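# Fit the spool piece between two spring-loaded pipe flanges

## Task

Put the spool piece in the gap between the two pipe ends so that each of its ends is fully seated inside the raised ring of the flange it faces. The pipe ends are on springs and can be retracted enough to make room. Any number of the three arms may help. The fit only counts if it stays put without a robot holding it. At the end, open the grippers and move the arms away. Arm feet on the table top, in metres, with facing in degrees counter-clockwise from +x: arm1 x=+0.55 y=+0.00 z=+0.72 facing +180; arm2 x=+0.00 y=+0.65 z=+0.72 facing -90; arm3 x=+0.00 y=-0.65 z=+0.72 facing +90.

## Robot and tools

Robots: arm1, arm2 and arm3 are identical i2rt Big YAM arms. Each has six joints, a two-finger gripper and a wrist camera. With joints 1 and 6 at 0 and the hand level and pointing forward, that camera rides on top of the hand and looks toward the fingertips. Reach is about 1.0 m out from the joint-1 axis. cam_high is a fixed room camera, not on any arm. The feet sit on the table top at about z=0.72 (positions in the task above). Joints run at different speeds, so the hand can swing wide between two postures.

Frame: a single scene frame is shared by everything. Its origin is on the floor and +z is up. The hand point lies midway between the fingertips. The hand's z axis runs along the fingers and its y axis is the direction the fingers open and close.

execute_actions: argument actions is a list holding one action or none (empty = just report state and images). An action is an object keyed by "arm1", "arm2" and/or "arm3"; each holds "joints", an object of absolute targets by joint name. All motions in it start together and may finish at different times. Units and ranges: joint1_rad -2.879 to 2.879 (rotates the arm about its foot, positive is counter-clockwise seen from above, 0 points the way the foot faces); joint2_rad 0 to 3.141 (shoulder; 0 has the upper arm roughly level pointing backward, increasing lifts it up then forward); joint3_rad 0 to 3.019 (elbow; 0 is folded onto the upper arm, increasing opens it); joint4_rad -1.692 to 1.57 (hand pitch, positive tilts the fingers up); joint5_rad -1.57 to 1.57 (hand swing sideways, positive toward the arm's right); joint6_rad -2.094 to 2.094 (hand roll, positive clockwise viewed from behind the hand); gripper_m 0 to 0.093 metres of fingertip gap. Done tolerances: ±0.045, ±0.14, ±0.09, ±0.055, ±0.03, ±0.035 rad for joints 1-6 and ±0.003 m for the gripper. Each finger pad can squeeze about 50 to 62 N, less on some grippers. One action runs at most 15 s. Any joint or arm you omit may still be driving toward an earlier target. An unknown key or out-of-range number makes the whole call rejected and nothing moves. Optional cameras: list of "arm1_cam_wrist", "arm2_cam_wrist", "arm3_cam_wrist", "cam_high" or "all"; omitted, null or ["all"] gives every camera, [] gives none. Images are taken when the call ends; the pictures line gives their order.

wait: seconds, 0 to 10. Commands nothing new and returns the same report as an empty action.

zoom_image: camera (one of the four names) and region [x0, y0, x1, y1] in pixels of that camera's most recent full image, origin top-left, at most 504 by 504. Gives a sharper close-up.

finished_scene: scene, the integer number of the current scene. It is final; the goal must already hold and keep holding. The result reports success and gives the next task if any.

Reading results: joint_positions gives where joints are. joint_status tells how each commanded motion ended: off_target (resting short of target, maybe still pushing); contact_stop or time_out (target dropped, joint holds where it stopped; after time_out a joint may instead keep a target no more than 0.375, 0.375, 0.113, 0.225, 0.075, 0.3 rad from its position and keep pushing, moving there if freed). "joint command not followed", usually with a cause line, means a safety check refused that arm's joint targets (the gripper part still runs); those joints show not_followed and the arm may retry them with later actions until valid targets are given. Calls without an action never print that line. on_its_own lists what the call did not command; "held at" is a held target, not a position. To stop a joint pushing, command its reported position. Tiny target changes may not move a joint, and a loaded joint that is holding something up will sag. MOTOR HOT appears from 85 °C; at 100 °C an OVER-TEMPERATURE FAULT drops that whole arm and gripper until cooled, and unmet keys read limit_stop_at_motor_heat (resend them). If a result reports a stop, the remaining execute_actions, wait and finished_scene calls of that same reply are skipped.

Cameras: wrist cameras are fisheye 504x504; cam_high is pinhole with radial distortion, 672x504, fovy_deg=46.85, at about [-0.284, 0.033, 2.044] looking down. Calibration is approximate (fixed cameras may be off up to about 2.3 degrees and 9 mm); wrist camera poses come from reported joints and can be further off. Results list cameras whose numbers changed.

Timing: the simulation keeps running while you compose a reply, with the robots holding the last command; faulted arms stay where they ended.

Avoid: knocking anything out of the work area (ends the scene); robots pressing hard against each other (ends the run) or hitting hard; the self/inter-arm check can react late and ignores fingers, gripper housings and wrist cameras; no state line reports arm contact. Arms do not stop on contact and can push very hard, overheating motors within minutes, including while holding loads. Avoid drops, slips and slams. Loose objects may occasionally get a brief external push. Arms do not wait for one another.

Each tool is called after "Request:" as name(argument=value, ...) on one line, values as JSON.

## Session

Request:
execute_actions(actions=[])

Scene clock: 0.00 s.
arm1.joint_positions: joint1_rad=+0.409 joint2_rad=+0.523 joint3_rad=+1.383 joint4_rad=-1.241 joint5_rad=+0.220 joint6_rad=+0.191 gripper_m=+0.095
arm1.joint_status: not commanded
arm1.hand: x=+0.3509 y=-0.0412 z=+1.3229 quat_wxyz=(+0.073, +0.825, +0.021, -0.561) (m; scene frame)
arm2.joint_positions: joint1_rad=+0.334 joint2_rad=+0.458 joint3_rad=+1.406 joint4_rad=-1.265 joint5_rad=+0.090 joint6_rad=+0.367 gripper_m=+0.095
arm2.joint_status: not commanded
arm2.hand: x=+0.0330 y=+0.4906 z=+1.3676 quat_wxyz=(-0.512, -0.610, -0.527, +0.296) (m; scene frame)
arm3.joint_positions: joint1_rad=+0.405 joint2_rad=+0.604 joint3_rad=+1.384 joint4_rad=-1.145 joint5_rad=-0.161 joint6_rad=-0.389 gripper_m=+0.095
arm3.joint_status: not commanded
arm3.hand: x=-0.1243 y=-0.4400 z=+1.3484 quat_wxyz=(-0.357, +0.775, -0.268, -0.447) (m; scene frame)
pictures: arm1_cam_wrist, arm2_cam_wrist, arm3_cam_wrist, cam_high
camera_calibration (this result's frames):
arm1_cam_wrist: T_world_to_cam=[[-0.121325, 0.987533, -0.100296, 0.218589], [0.834587, 0.0467885, -0.548886, 0.439146], [-0.53735, -0.150299, -0.829858, 1.40513], [0, 0, 0, 1]] pos_world=[0.415063, -0.0252212, 1.42903]
arm2_cam_wrist: T_world_to_cam=[[-0.94494, -0.0772363, -0.318, 0.509353], [0.116868, 0.828018, -0.548386, 0.346549], [0.305665, -0.555356, -0.773401, 1.44102], [0, 0, 0, 1]] pos_world=[0.000338286, 0.552671, 1.4665]
arm3_cam_wrist: T_world_to_cam=[[0.736131, 0.599731, 0.313742, -0.0681058], [0.661588, -0.539724, -0.520576, 0.552502], [-0.142871, 0.59078, -0.794082, 1.43683], [0, 0, 0, 1]] pos_world=[-0.110112, -0.509809, 1.44995]
Images, in order (width x height): arm1_cam_wrist 504x504, arm2_cam_wrist 504x504, arm3_cam_wrist 504x504, cam_high 672x504.

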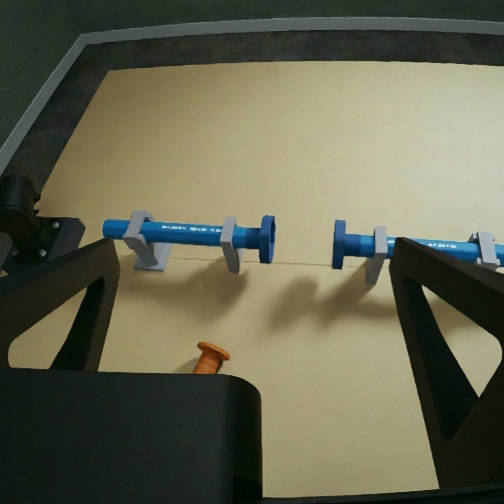

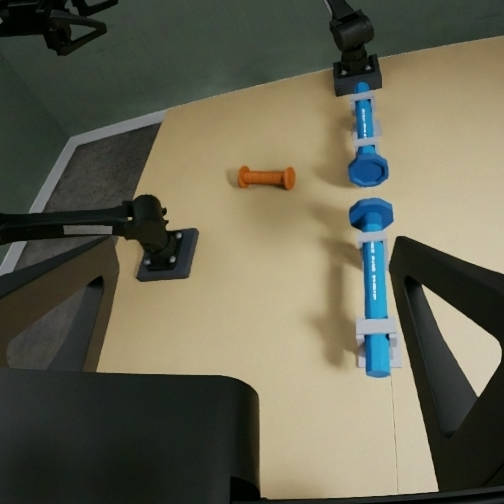

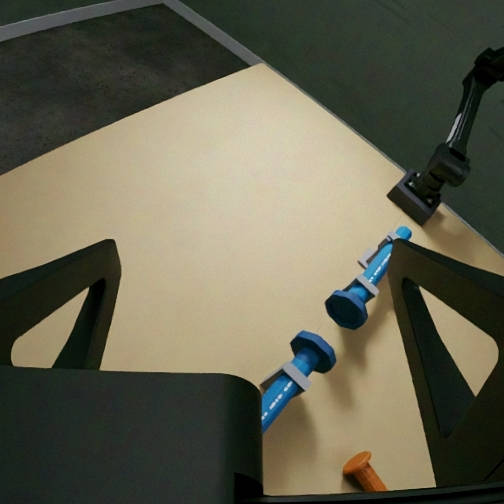

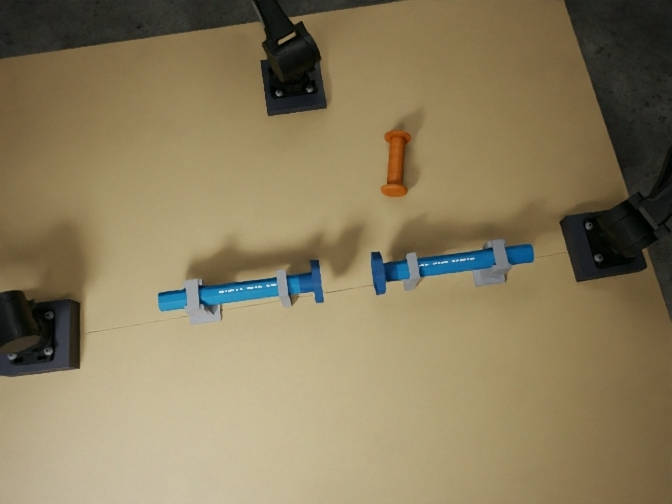

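Request:
execute_actions(actions=[{"arm1":{"joints":{"joint1_rad":0.69,"joint2_rad":1.41,"joint3_rad":0.9,"joint4_rad":-1.03,"joint5_rad":0,"joint6_rad":0.94}},"arm2":{"joints":{"joint1_rad":0.055,"joint2_rad":1.6,"joint3_rad":1.22,"joint4_rad":-1.18,"joint5_rad":0,"joint6_rad":0.01}},"arm3":{"joints":{"joint1_rad":0.03,"joint2_rad":1.4,"joint3_rad":1.0,"joint4_rad":-1.15,"joint5_rad":0,"joint6_rad":0.05}}}])

Scene clock: 14.67 s.
arm1.joint_positions: joint1_rad=+0.690 joint2_rad=+1.403 joint3_rad=+0.872 joint4_rad=-1.041 joint5_rad=+0.001 joint6_rad=+0.924 gripper_m=+0.095
arm1.joint_status: all done
arm1.hand: x=+0.2720 y=-0.2201 z=+0.8214 quat_wxyz=(+0.000, +0.992, -0.126, -0.002) (m; scene frame)
arm2.joint_positions: joint1_rad=+0.065 joint2_rad=+1.597 joint3_rad=+1.220 joint4_rad=-1.186 joint5_rad=+0.003 joint6_rad=+0.020 gripper_m=+0.095
arm2.joint_status: all done
arm2.hand: x=+0.0060 y=+0.1948 z=+0.8988 quat_wxyz=(-0.005, -0.709, -0.705, +0.008) (m; scene frame)
arm3.joint_positions: joint1_rad=+0.036 joint2_rad=+1.386 joint3_rad=+0.982 joint4_rad=-1.146 joint5_rad=-0.002 joint6_rad=+0.039 gripper_m=+0.095
arm3.joint_status: all done
arm3.hand: x=-0.0105 y=-0.2765 z=+0.8874 quat_wxyz=(-0.014, +0.702, -0.712, -0.011) (m; scene frame)
pictures: arm1_cam_wrist, arm2_cam_wrist, arm3_cam_wrist, cam_high
camera_calibration (this result's frames):
arm1_cam_wrist: T_world_to_cam=[[0.251207, 0.967913, -0.00634812, 0.152613], [0.792525, -0.201914, 0.575443, -0.728736], [0.555697, -0.149586, -0.817817, 0.612663], [0, 0, 0, 1]] pos_world=[0.198749, -0.203212, 0.921361]
arm2_cam_wrist: T_world_to_cam=[[-0.999915, 0.011703, 0.00567261, 0.00402233], [0.0128351, 0.817684, 0.575524, -0.66996], [0.00209694, 0.575549, -0.817765, 0.743798], [0, 0, 0, 1]] pos_world=[0.0110613, 0.119677, 0.993807]
arm3_cam_wrist: T_world_to_cam=[[0.999894, -0.0137455, 0.00471149, 0.00210923], [-0.0140615, -0.83361, 0.552174, -0.714791], [-0.00366237, -0.552182, -0.833716, 0.711062], [0, 0, 0, 1]] pos_world=[-0.00955583, -0.203192, 0.987502]
Images, in order (width x height): arm1_cam_wrist 504x504, arm2_cam_wrist 504x504, arm3_cam_wrist 504x504, cam_high 672x504.

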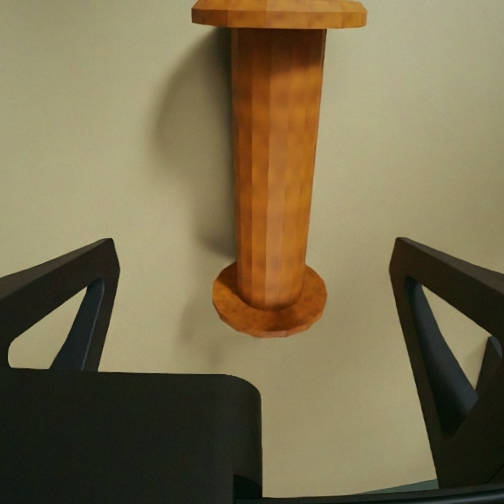

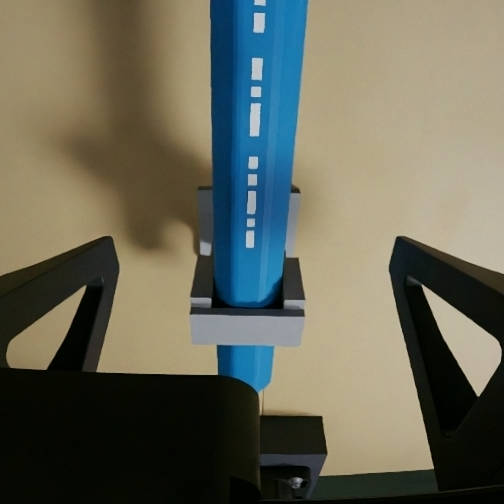

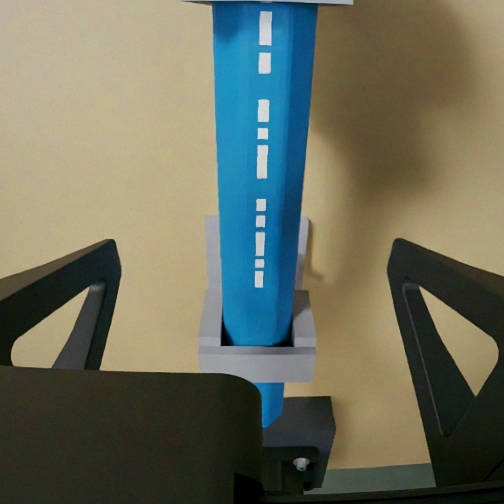

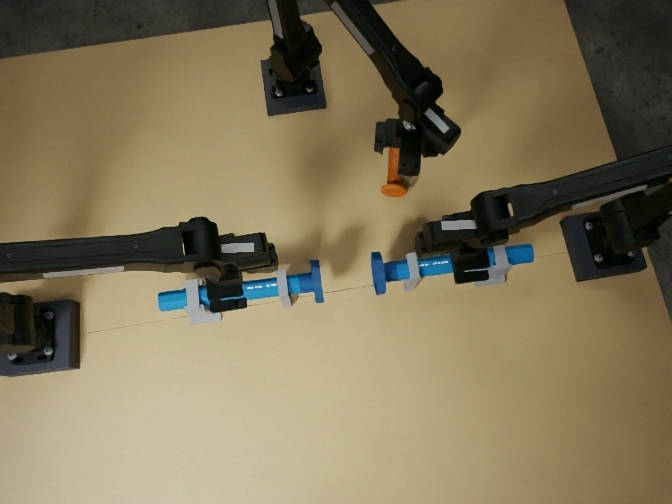

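Request:
execute_actions(actions=[{"arm1":{"joints":{"joint1_rad":0.667,"joint2_rad":1.5,"joint3_rad":0.79,"joint4_rad":-0.815,"joint6_rad":0.9}},"arm2":{"joints":{"joint2_rad":1.76,"joint3_rad":1.19,"joint4_rad":-0.975}},"arm3":{"joints":{"joint1_rad":0.02,"joint2_rad":1.52,"joint3_rad":0.91,"joint4_rad":-0.935}}}], cameras=["arm1_cam_wrist"])

Scene clock: 22.20 s.
arm1.joint_positions: joint1_rad=+0.671 joint2_rad=+1.511 joint3_rad=+0.775 joint4_rad=-0.831 joint5_rad=+0.001 joint6_rad=+0.915 gripper_m=+0.095
arm1.joint_status: all done
arm1.hand: x=+0.2709 y=-0.2125 z=+0.7556 quat_wxyz=(+0.001, +0.991, -0.131, -0.003) (m; scene frame)
arm2.joint_positions: joint1_rad=+0.065 joint2_rad=+1.767 joint3_rad=+1.187 joint4_rad=-0.985 joint5_rad=+0.003 joint6_rad=+0.020 gripper_m=+0.095
arm2.joint_status: all done
arm2.hand: x=+0.0062 y=+0.1674 z=+0.8116 quat_wxyz=(-0.004, -0.709, -0.705, +0.007) (m; scene frame)
arm3.joint_positions: joint1_rad=+0.036 joint2_rad=+1.526 joint3_rad=+0.902 joint4_rad=-0.943 joint5_rad=-0.002 joint6_rad=+0.039 gripper_m=+0.095
arm3.joint_status: all done
arm3.hand: x=-0.0102 y=-0.2674 z=+0.8110 quat_wxyz=(-0.008, +0.702, -0.712, -0.004) (m; scene frame)
pictures: arm1_cam_wrist
camera_calibration (this result's frames):
arm1_cam_wrist: T_world_to_cam=[[0.26003, 0.965555, -0.00938821, 0.144458], [0.792374, -0.207815, 0.573547, -0.688263], [0.55184, -0.156578, -0.819119, 0.561077], [0, 0, 0, 1]] pos_world=[0.198174, -0.194661, 0.855696]
Images, in order (width x height): arm1_cam_wrist 504x504.

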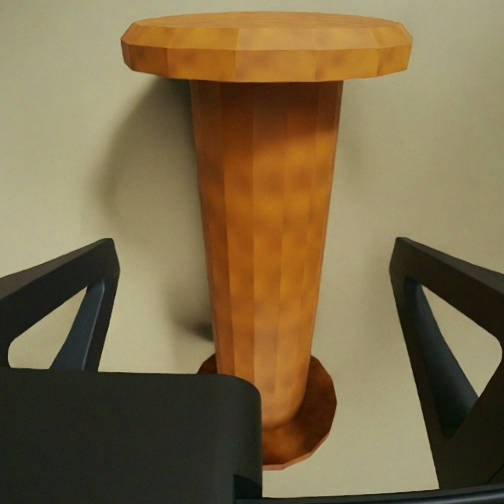

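Request:
execute_actions(actions=[{"arm1":{"joints":{"joint3_rad":0.76,"joint4_rad":-0.795}},"arm2":{"joints":{"gripper_m":0}},"arm3":{"joints":{"gripper_m":0}}}], cameras=[])

Request:
execute_actions(actions=[{"arm1":{"joints":{"gripper_m":0}},"arm2":{"joints":{"joint2_rad":1.56,"joint3_rad":1.0,"joint4_rad":-1.03}},"arm3":{"joints":{"joint2_rad":1.32,"joint3_rad":0.72,"joint4_rad":-0.99}}}], cameras=["arm1_cam_wrist"])

Scene clock: 27.43 s.
arm1.joint_positions: joint1_rad=+0.671 joint2_rad=+1.511 joint3_rad=+0.758 joint4_rad=-0.812 joint5_rad=+0.001 joint6_rad=+0.915 gripper_m=+0.095
arm1.joint_status: all done
arm1.hand: x=+0.2740 y=-0.2101 z=+0.7508 quat_wxyz=(+0.002, +0.991, -0.131, -0.004) (m; scene frame)
arm2.joint_positions: joint1_rad=+0.063 joint2_rad=+1.767 joint3_rad=+1.187 joint4_rad=-0.984 joint5_rad=+0.005 joint6_rad=+0.021 gripper_m=+0.039
arm2.joint_status: gripper_m off_target (ended at +0.039, target +0.000)
arm2.hand: x=+0.0053 y=+0.1672 z=+0.8116 quat_wxyz=(-0.004, -0.710, -0.704, +0.008) (m; scene frame)
arm3.joint_positions: joint1_rad=+0.031 joint2_rad=+1.526 joint3_rad=+0.902 joint4_rad=-0.943 joint5_rad=+0.004 joint6_rad=+0.041 gripper_m=+0.039
arm3.joint_status: gripper_m off_target (ended at +0.039, target +0.000)
arm3.hand: x=-0.0073 y=-0.2673 z=+0.8110 quat_wxyz=(-0.010, +0.700, -0.714, -0.003) (m; scene frame)
pictures: none
No camera images: the call's "cameras" was empty. Leave "cameras" out to get every camera's image.

Scene clock: 29.50 s.
arm1.joint_positions: joint1_rad=+0.671 joint2_rad=+1.511 joint3_rad=+0.758 joint4_rad=-0.810 joint5_rad=+0.001 joint6_rad=+0.914 gripper_m=+0.035
arm1.joint_status: gripper_m off_target (ended at +0.035, target +0.000)
arm1.hand: x=+0.2735 y=-0.2105 z=+0.7509 quat_wxyz=(+0.003, +0.991, -0.130, -0.005) (m; scene frame)
arm2.joint_positions: joint1_rad=+0.063 joint2_rad=+1.677 joint3_rad=+1.065 joint4_rad=-0.893 joint5_rad=+0.002 joint6_rad=+0.021 gripper_m=+0.039
arm2.joint_status: joint4_rad time_out (moved +0.092 of -0.046); the others done
arm2.on_its_own: joint4_rad reads -0.893 and still pushes toward -1.030 since a time_out
arm2.hand: x=+0.0053 y=+0.1922 z=+0.8130 quat_wxyz=(-0.026, -0.709, -0.704, +0.028) (m; scene frame)
arm3.joint_positions: joint1_rad=+0.031 joint2_rad=+1.420 joint3_rad=+0.784 joint4_rad=-0.856 joint5_rad=+0.001 joint6_rad=+0.042 gripper_m=+0.039
arm3.joint_status: joint4_rad time_out (moved +0.087 of -0.047); the others done
arm3.on_its_own: joint4_rad reads -0.856 and still pushes toward -0.990 since a time_out
arm3.hand: x=-0.0072 y=-0.2920 z=+0.8110 quat_wxyz=(-0.034, +0.699, -0.714, -0.031) (m; scene frame)
pictures: arm1_cam_wrist
camera_calibration (this result's frames):
arm1_cam_wrist: T_world_to_cam=[[0.259243, 0.96572, -0.0133141, 0.145024], [0.794789, -0.205485, 0.571039, -0.685492], [0.548728, -0.15862, -0.820815, 0.557805], [0, 0, 0, 1]] pos_world=[0.201141, -0.192432, 0.851228]
Images, in order (width x height): arm1_cam_wrist 504x504.

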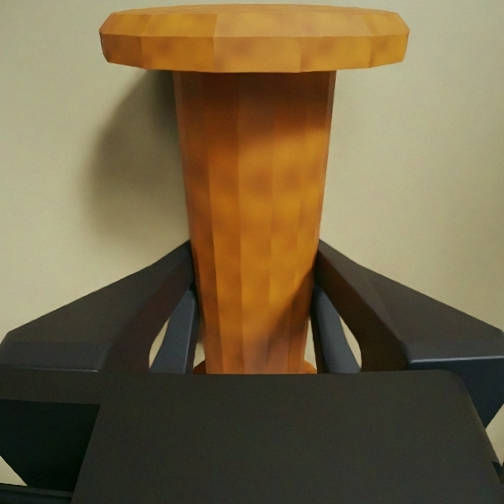

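Request:
execute_actions(actions=[{"arm1":{"joints":{"joint2_rad":1.45,"joint3_rad":0.92,"joint4_rad":-1.0}}}], cameras=[])

Request:
execute_actions(actions=[{"arm1":{"joints":{"joint1_rad":0.09,"joint2_rad":1.62,"joint3_rad":1.175,"joint4_rad":-1.075,"joint6_rad":1.687}}}], cameras=["cam_high"])

Request:
zoom_image(camera="cam_high", region=[260, 200, 440, 330])

Scene clock: 38.10 s.
arm1.joint_positions: joint1_rad=+0.671 joint2_rad=+1.463 joint3_rad=+0.886 joint4_rad=-0.985 joint5_rad=+0.001 joint6_rad=+0.914 gripper_m=+0.035
arm1.joint_status: all done
arm1.hand: x=+0.2550 y=-0.2247 z=+0.8054 quat_wxyz=(+0.003, +0.991, -0.130, -0.005) (m; scene frame)
arm2.joint_positions: joint1_rad=+0.063 joint2_rad=+1.677 joint3_rad=+1.065 joint4_rad=-0.893 joint5_rad=+0.002 joint6_rad=+0.021 gripper_m=+0.039
arm2.joint_status: not commanded
arm2.on_its_own: joint4_rad reads -0.893 and still pushes toward -1.030 since a time_out
arm2.hand: x=+0.0053 y=+0.1922 z=+0.8130 quat_wxyz=(-0.026, -0.709, -0.704, +0.028) (m; scene frame)
arm3.joint_positions: joint1_rad=+0.031 joint2_rad=+1.420 joint3_rad=+0.784 joint4_rad=-0.856 joint5_rad=+0.001 joint6_rad=+0.042 gripper_m=+0.039
arm3.joint_status: not commanded
arm3.on_its_own: joint4_rad reads -0.856 and still pushes toward -0.990 since a time_out
arm3.hand: x=-0.0072 y=-0.2920 z=+0.8110 quat_wxyz=(-0.034, +0.699, -0.714, -0.031) (m; scene frame)
pictures: none
No camera images: the call's "cameras" was empty. Leave "cameras" out to get every camera's image.

Scene clock: 39.83 s.
arm1.joint_positions: joint1_rad=+0.088 joint2_rad=+1.644 joint3_rad=+1.140 joint4_rad=-1.061 joint5_rad=+0.002 joint6_rad=+1.671 gripper_m=+0.035
arm1.joint_status: all done
arm1.hand: x=+0.0979 y=-0.0304 z=+0.8188 quat_wxyz=(+0.003, +0.696, -0.718, -0.004) (m; scene frame)
arm2.joint_positions: joint1_rad=+0.063 joint2_rad=+1.677 joint3_rad=+1.065 joint4_rad=-0.893 joint5_rad=+0.002 joint6_rad=+0.021 gripper_m=+0.039
arm2.joint_status: not commanded
arm2.on_its_own: joint4_rad reads -0.893 and still pushes toward -1.030 since a time_out
arm2.hand: x=+0.0053 y=+0.1922 z=+0.8130 quat_wxyz=(-0.026, -0.709, -0.704, +0.028) (m; scene frame)
arm3.joint_positions: joint1_rad=+0.031 joint2_rad=+1.420 joint3_rad=+0.784 joint4_rad=-0.856 joint5_rad=+0.001 joint6_rad=+0.042 gripper_m=+0.039
arm3.joint_status: not commanded
arm3.on_its_own: joint4_rad reads -0.856 and still pushes toward -0.990 since a time_out
arm3.hand: x=-0.0072 y=-0.2920 z=+0.8110 quat_wxyz=(-0.034, +0.699, -0.714, -0.031) (m; scene frame)
pictures: cam_high
Images, in order (width x height): cam_high 672x504.

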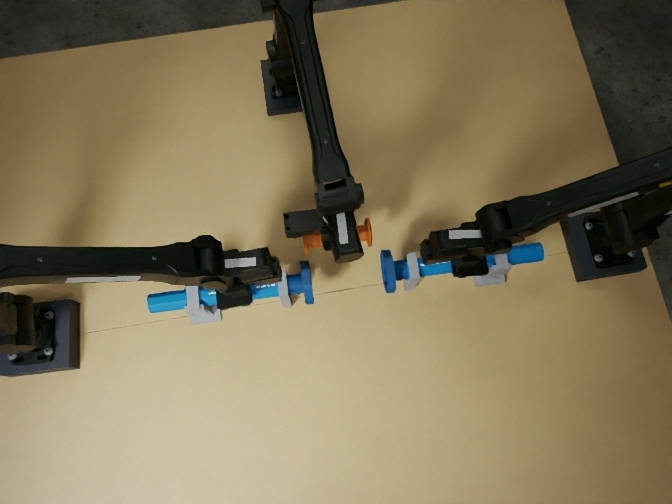

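Region (260, 200, 440, 330) of cam_high's 672x504 image, scaled by 2.800, with more detail than that image has.

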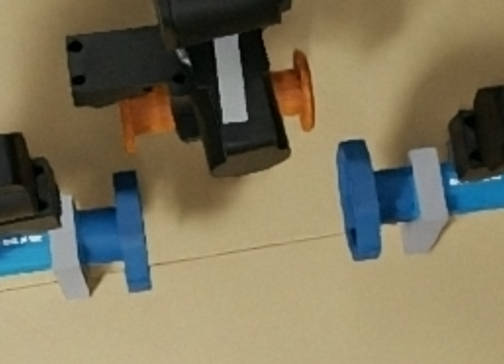

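Request:
execute_actions(actions=[{"arm1":{"joints":{"joint1_rad":0.115}}}], cameras=[])

Request:
execute_actions(actions=[{"arm1":{"joints":{"joint1_rad":0.098,"joint2_rad":1.735,"joint3_rad":1.335,"joint4_rad":-1.125}}}], cameras=[])

Request:
execute_actions(actions=[{"arm1":{"joints":{"joint1_rad":0.087,"joint2_rad":1.845,"joint3_rad":1.5,"joint4_rad":-1.172}}}], cameras=["arm1_cam_wrist","cam_high"])

Request:
zoom_image(camera="cam_high", region=[260, 200, 440, 330])

Scene clock: 47.63 s.
arm1.joint_positions: joint1_rad=+0.113 joint2_rad=+1.644 joint3_rad=+1.140 joint4_rad=-1.061 joint5_rad=+0.002 joint6_rad=+1.672 gripper_m=+0.035
arm1.joint_status: all done
arm1.hand: x=+0.0988 y=-0.0419 z=+0.8188 quat_wxyz=(+0.003, +0.705, -0.709, -0.004) (m; scene frame)
arm2.joint_positions: joint1_rad=+0.063 joint2_rad=+1.677 joint3_rad=+1.065 joint4_rad=-0.893 joint5_rad=+0.002 joint6_rad=+0.021 gripper_m=+0.039
arm2.joint_status: not commanded
arm2.on_its_own: joint4_rad reads -0.893 and still pushes toward -1.030 since a time_out
arm2.hand: x=+0.0053 y=+0.1922 z=+0.8130 quat_wxyz=(-0.026, -0.709, -0.704, +0.028) (m; scene frame)
arm3.joint_positions: joint1_rad=+0.031 joint2_rad=+1.420 joint3_rad=+0.784 joint4_rad=-0.856 joint5_rad=+0.001 joint6_rad=+0.042 gripper_m=+0.039
arm3.joint_status: not commanded
arm3.on_its_own: joint4_rad reads -0.856 and still pushes toward -0.990 since a time_out
arm3.hand: x=-0.0072 y=-0.2920 z=+0.8110 quat_wxyz=(-0.034, +0.699, -0.714, -0.031) (m; scene frame)
pictures: none
No camera images: the call's "cameras" was empty. Leave "cameras" out to get every camera's image.

Scene clock: 48.57 s.
arm1.joint_positions: joint1_rad=+0.103 joint2_rad=+1.752 joint3_rad=+1.284 joint4_rad=-1.113 joint5_rad=+0.002 joint6_rad=+1.673 gripper_m=+0.035
arm1.joint_status: all done
arm1.hand: x=+0.0566 y=-0.0410 z=+0.8182 quat_wxyz=(-0.003, +0.701, -0.713, +0.002) (m; scene frame)
arm2.joint_positions: joint1_rad=+0.063 joint2_rad=+1.677 joint3_rad=+1.065 joint4_rad=-0.893 joint5_rad=+0.002 joint6_rad=+0.021 gripper_m=+0.039
arm2.joint_status: not commanded
arm2.on_its_own: joint4_rad reads -0.893 and still pushes toward -1.030 since a time_out
arm2.hand: x=+0.0053 y=+0.1922 z=+0.8130 quat_wxyz=(-0.026, -0.709, -0.704, +0.028) (m; scene frame)
arm3.joint_positions: joint1_rad=+0.031 joint2_rad=+1.420 joint3_rad=+0.784 joint4_rad=-0.856 joint5_rad=+0.001 joint6_rad=+0.042 gripper_m=+0.039
arm3.joint_status: not commanded
arm3.on_its_own: joint4_rad reads -0.856 and still pushes toward -0.990 since a time_out
arm3.hand: x=-0.0072 y=-0.2920 z=+0.8110 quat_wxyz=(-0.034, +0.699, -0.714, -0.031) (m; scene frame)
pictures: none
No camera images: the call's "cameras" was empty. Leave "cameras" out to get every camera's image.

Scene clock: 49.33 s.
arm1.joint_positions: joint1_rad=+0.092 joint2_rad=+1.862 joint3_rad=+1.445 joint4_rad=-1.158 joint5_rad=+0.002 joint6_rad=+1.673 gripper_m=+0.035
arm1.joint_status: all done
arm1.hand: x=+0.0079 y=-0.0389 z=+0.8190 quat_wxyz=(-0.001, +0.697, -0.717, +0.000) (m; scene frame)
arm2.joint_positions: joint1_rad=+0.063 joint2_rad=+1.677 joint3_rad=+1.065 joint4_rad=-0.893 joint5_rad=+0.002 joint6_rad=+0.021 gripper_m=+0.039
arm2.joint_status: not commanded
arm2.on_its_own: joint4_rad reads -0.893 and still pushes toward -1.030 since a time_out
arm2.hand: x=+0.0053 y=+0.1922 z=+0.8130 quat_wxyz=(-0.026, -0.709, -0.704, +0.028) (m; scene frame)
arm3.joint_positions: joint1_rad=+0.031 joint2_rad=+1.420 joint3_rad=+0.784 joint4_rad=-0.856 joint5_rad=+0.001 joint6_rad=+0.042 gripper_m=+0.039
arm3.joint_status: not commanded
arm3.on_its_own: joint4_rad reads -0.856 and still pushes toward -0.990 since a time_out
arm3.hand: x=-0.0072 y=-0.2920 z=+0.8110 quat_wxyz=(-0.034, +0.699, -0.714, -0.031) (m; scene frame)
pictures: arm1_cam_wrist, cam_high
camera_calibration (this result's frames):
arm1_cam_wrist: T_world_to_cam=[[0.999559, -0.0293634, -0.00442236, -0.00275902], [-0.0214458, -0.816854, 0.576445, -0.499749], [-0.0205388, -0.576096, -0.817124, 0.771886], [0, 0, 0, 1]] pos_world=[0.00789389, 0.0363775, 0.918792]
Images, in order (width x height): arm1_cam_wrist 504x504, cam_high 672x504.

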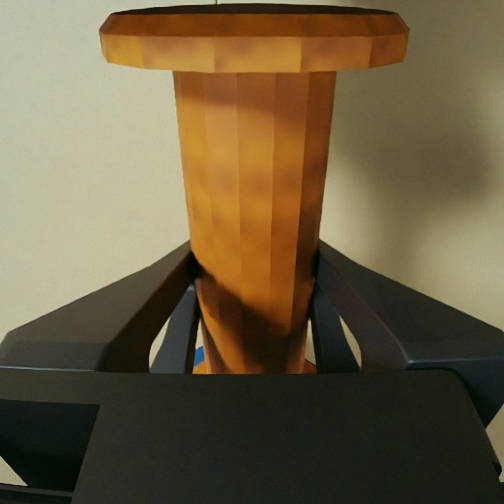

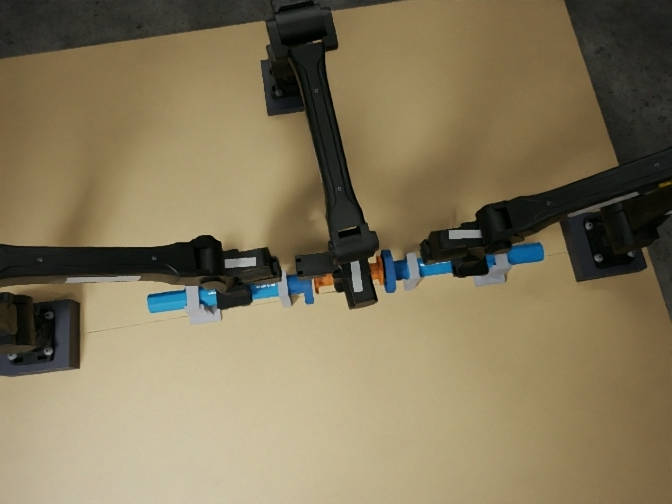

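Region (260, 200, 440, 330) of cam_high's 672x504 image, scaled by 2.800, with more detail than that image has.

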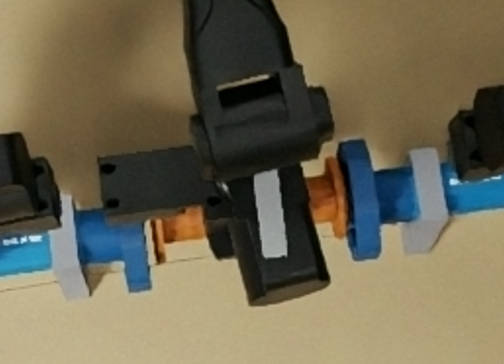

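Need ~5–6 mm more −x via q4.

Request:
execute_actions(actions=[{"arm1":{"joints":{"joint4_rad":-1.122}}}], cameras=[])

Request:
execute_actions(actions=[{"arm2":{"joints":{"joint2_rad":1.69,"joint3_rad":1.09,"joint4_rad":-0.87}},"arm3":{"joints":{"joint2_rad":1.47,"joint3_rad":0.85,"joint4_rad":-0.88}}}], cameras=["arm1_cam_wrist","cam_high"])

Request:
zoom_image(camera="cam_high", region=[260, 200, 440, 330])

Scene clock: 53.80 s.
arm1.joint_positions: joint1_rad=+0.092 joint2_rad=+1.862 joint3_rad=+1.445 joint4_rad=-1.138 joint5_rad=+0.002 joint6_rad=+1.673 gripper_m=+0.035
arm1.joint_status: all done
arm1.hand: x=+0.0029 y=-0.0393 z=+0.8190 quat_wxyz=(+0.007, +0.697, -0.717, -0.007) (m; scene frame)
arm2.joint_positions: joint1_rad=+0.063 joint2_rad=+1.677 joint3_rad=+1.065 joint4_rad=-0.893 joint5_rad=+0.002 joint6_rad=+0.021 gripper_m=+0.039
arm2.joint_status: not commanded
arm2.on_its_own: joint4_rad reads -0.893 and still pushes toward -1.030 since a time_out
arm2.hand: x=+0.0053 y=+0.1922 z=+0.8130 quat_wxyz=(-0.026, -0.709, -0.704, +0.028) (m; scene frame)
arm3.joint_positions: joint1_rad=+0.031 joint2_rad=+1.420 joint3_rad=+0.784 joint4_rad=-0.856 joint5_rad=+0.001 joint6_rad=+0.042 gripper_m=+0.039
arm3.joint_status: not commanded
arm3.on_its_own: joint4_rad reads -0.856 and still pushes toward -0.990 since a time_out
arm3.hand: x=-0.0072 y=-0.2920 z=+0.8110 quat_wxyz=(-0.034, +0.699, -0.714, -0.031) (m; scene frame)
pictures: none
No camera images: the call's "cameras" was empty. Leave "cameras" out to get every camera's image.

Scene clock: 54.67 s.
arm1.joint_positions: joint1_rad=+0.087 joint2_rad=+1.862 joint3_rad=+1.445 joint4_rad=-1.138 joint5_rad=+0.003 joint6_rad=+1.673 gripper_m=+0.035
arm1.joint_status: not commanded
arm1.hand: x=+0.0026 y=-0.0362 z=+0.8190 quat_wxyz=(+0.006, +0.695, -0.719, -0.007) (m; scene frame)
arm2.joint_positions: joint1_rad=+0.063 joint2_rad=+1.685 joint3_rad=+1.071 joint4_rad=-0.856 joint5_rad=+0.002 joint6_rad=+0.022 gripper_m=+0.039
arm2.joint_status: all done
arm2.hand: x=+0.0055 y=+0.1813 z=+0.8122 quat_wxyz=(-0.038, -0.709, -0.703, +0.040) (m; scene frame)
arm3.joint_positions: joint1_rad=+0.031 joint2_rad=+1.463 joint3_rad=+0.827 joint4_rad=-0.857 joint5_rad=+0.001 joint6_rad=+0.042 gripper_m=+0.039
arm3.joint_status: all done
arm3.hand: x=-0.0075 y=-0.2759 z=+0.8104 quat_wxyz=(-0.034, +0.699, -0.714, -0.031) (m; scene frame)
pictures: arm1_cam_wrist, cam_high
camera_calibration (this result's frames):
arm1_cam_wrist: T_world_to_cam=[[0.999058, -0.0354885, -0.0249859, 0.019201], [-0.0145575, -0.816334, 0.577397, -0.498468], [-0.0408878, -0.576489, -0.816081, 0.772539], [0, 0, 0, 1]] pos_world=[0.00514803, 0.039125, 0.918749]
Images, in order (width x height): arm1_cam_wrist 504x504, cam_high 672x504.

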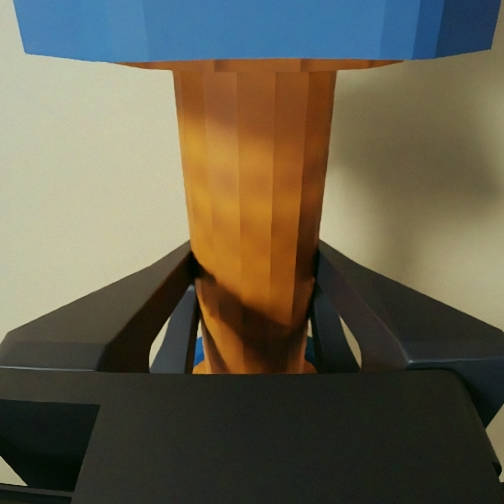

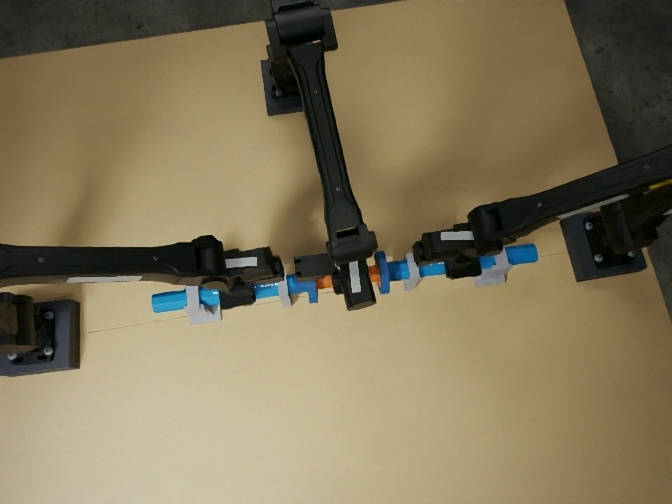

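Region (260, 200, 440, 330) of cam_high's 672x504 image, scaled by 2.800, with more detail than that image has.

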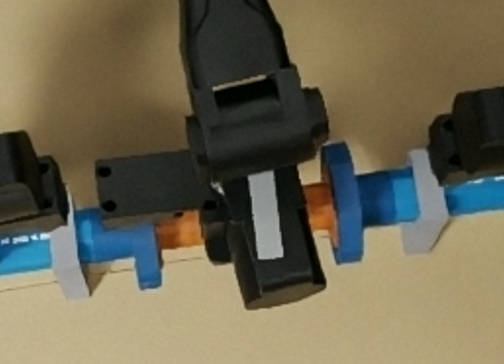

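Inside. Release all.

Request:
execute_actions(actions=[{"arm1":{"joints":{"gripper_m":0.09}},"arm2":{"joints":{"gripper_m":0.09}},"arm3":{"joints":{"gripper_m":0.09}}}], cameras=[])

Request:
execute_actions(actions=[{"arm1":{"joints":{"joint2_rad":1.45,"joint3_rad":1.3}},"arm2":{"joints":{"joint2_rad":1.3,"joint3_rad":0.9,"joint4_rad":-1.0}},"arm3":{"joints":{"joint2_rad":1.15,"joint3_rad":0.8,"joint4_rad":-1.0}}}], cameras=["cam_high"])

Request:
zoom_image(camera="cam_high", region=[260, 200, 440, 330])

Scene clock: 59.53 s.
arm1.joint_positions: joint1_rad=+0.087 joint2_rad=+1.862 joint3_rad=+1.456 joint4_rad=-1.138 joint5_rad=+0.003 joint6_rad=+1.674 gripper_m=+0.090
arm1.joint_status: all done
arm1.hand: x=-0.0016 y=-0.0365 z=+0.8228 quat_wxyz=(+0.010, +0.695, -0.719, -0.010) (m; scene frame)
arm2.joint_positions: joint1_rad=+0.063 joint2_rad=+1.685 joint3_rad=+1.071 joint4_rad=-0.861 joint5_rad=+0.002 joint6_rad=+0.020 gripper_m=+0.090
arm2.joint_status: all done
arm2.hand: x=+0.0055 y=+0.1825 z=+0.8120 quat_wxyz=(-0.037, -0.708, -0.704, +0.038) (m; scene frame)
arm3.joint_positions: joint1_rad=+0.031 joint2_rad=+1.463 joint3_rad=+0.827 joint4_rad=-0.873 joint5_rad=+0.001 joint6_rad=+0.042 gripper_m=+0.090
arm3.joint_status: all done
arm3.hand: x=-0.0074 y=-0.2798 z=+0.8101 quat_wxyz=(-0.029, +0.699, -0.714, -0.025) (m; scene frame)
pictures: none
No camera images: the call's "cameras" was empty. Leave "cameras" out to get every camera's image.

Scene clock: 60.93 s.
arm1.joint_positions: joint1_rad=+0.087 joint2_rad=+1.447 joint3_rad=+1.291 joint4_rad=-1.132 joint5_rad=+0.002 joint6_rad=+1.674 gripper_m=+0.090
arm1.joint_status: all done
arm1.hand: x=+0.0631 y=-0.0321 z=+0.9652 quat_wxyz=(+0.108, +0.687, -0.712, -0.093) (m; scene frame)
arm2.joint_positions: joint1_rad=+0.063 joint2_rad=+1.288 joint3_rad=+0.899 joint4_rad=-0.996 joint5_rad=+0.002 joint6_rad=+0.020 gripper_m=+0.090
arm2.joint_status: all done
arm2.hand: x=+0.0045 y=+0.2713 z=+0.9040 quat_wxyz=(-0.069, -0.706, -0.701, +0.070) (m; scene frame)
arm3.joint_positions: joint1_rad=+0.031 joint2_rad=+1.136 joint3_rad=+0.793 joint4_rad=-0.993 joint5_rad=+0.001 joint6_rad=+0.042 gripper_m=+0.090
arm3.joint_status: all done
arm3.hand: x=-0.0074 y=-0.3112 z=+0.9026 quat_wxyz=(-0.088, +0.695, -0.709, -0.087) (m; scene frame)
pictures: cam_high
Images, in order (width x height): cam_high 672x504.

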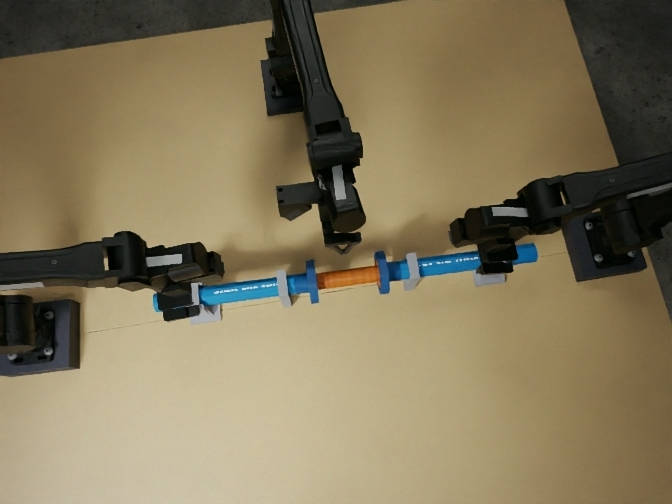

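Region (260, 200, 440, 330) of cam_high's 672x504 image, scaled by 2.800, with more detail than that image has.

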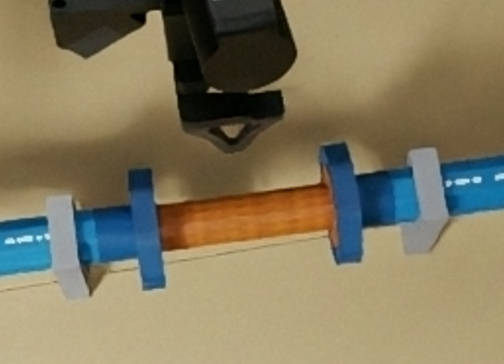

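Request:
finished_scene(scene=2)

The scene is finished: the task was done.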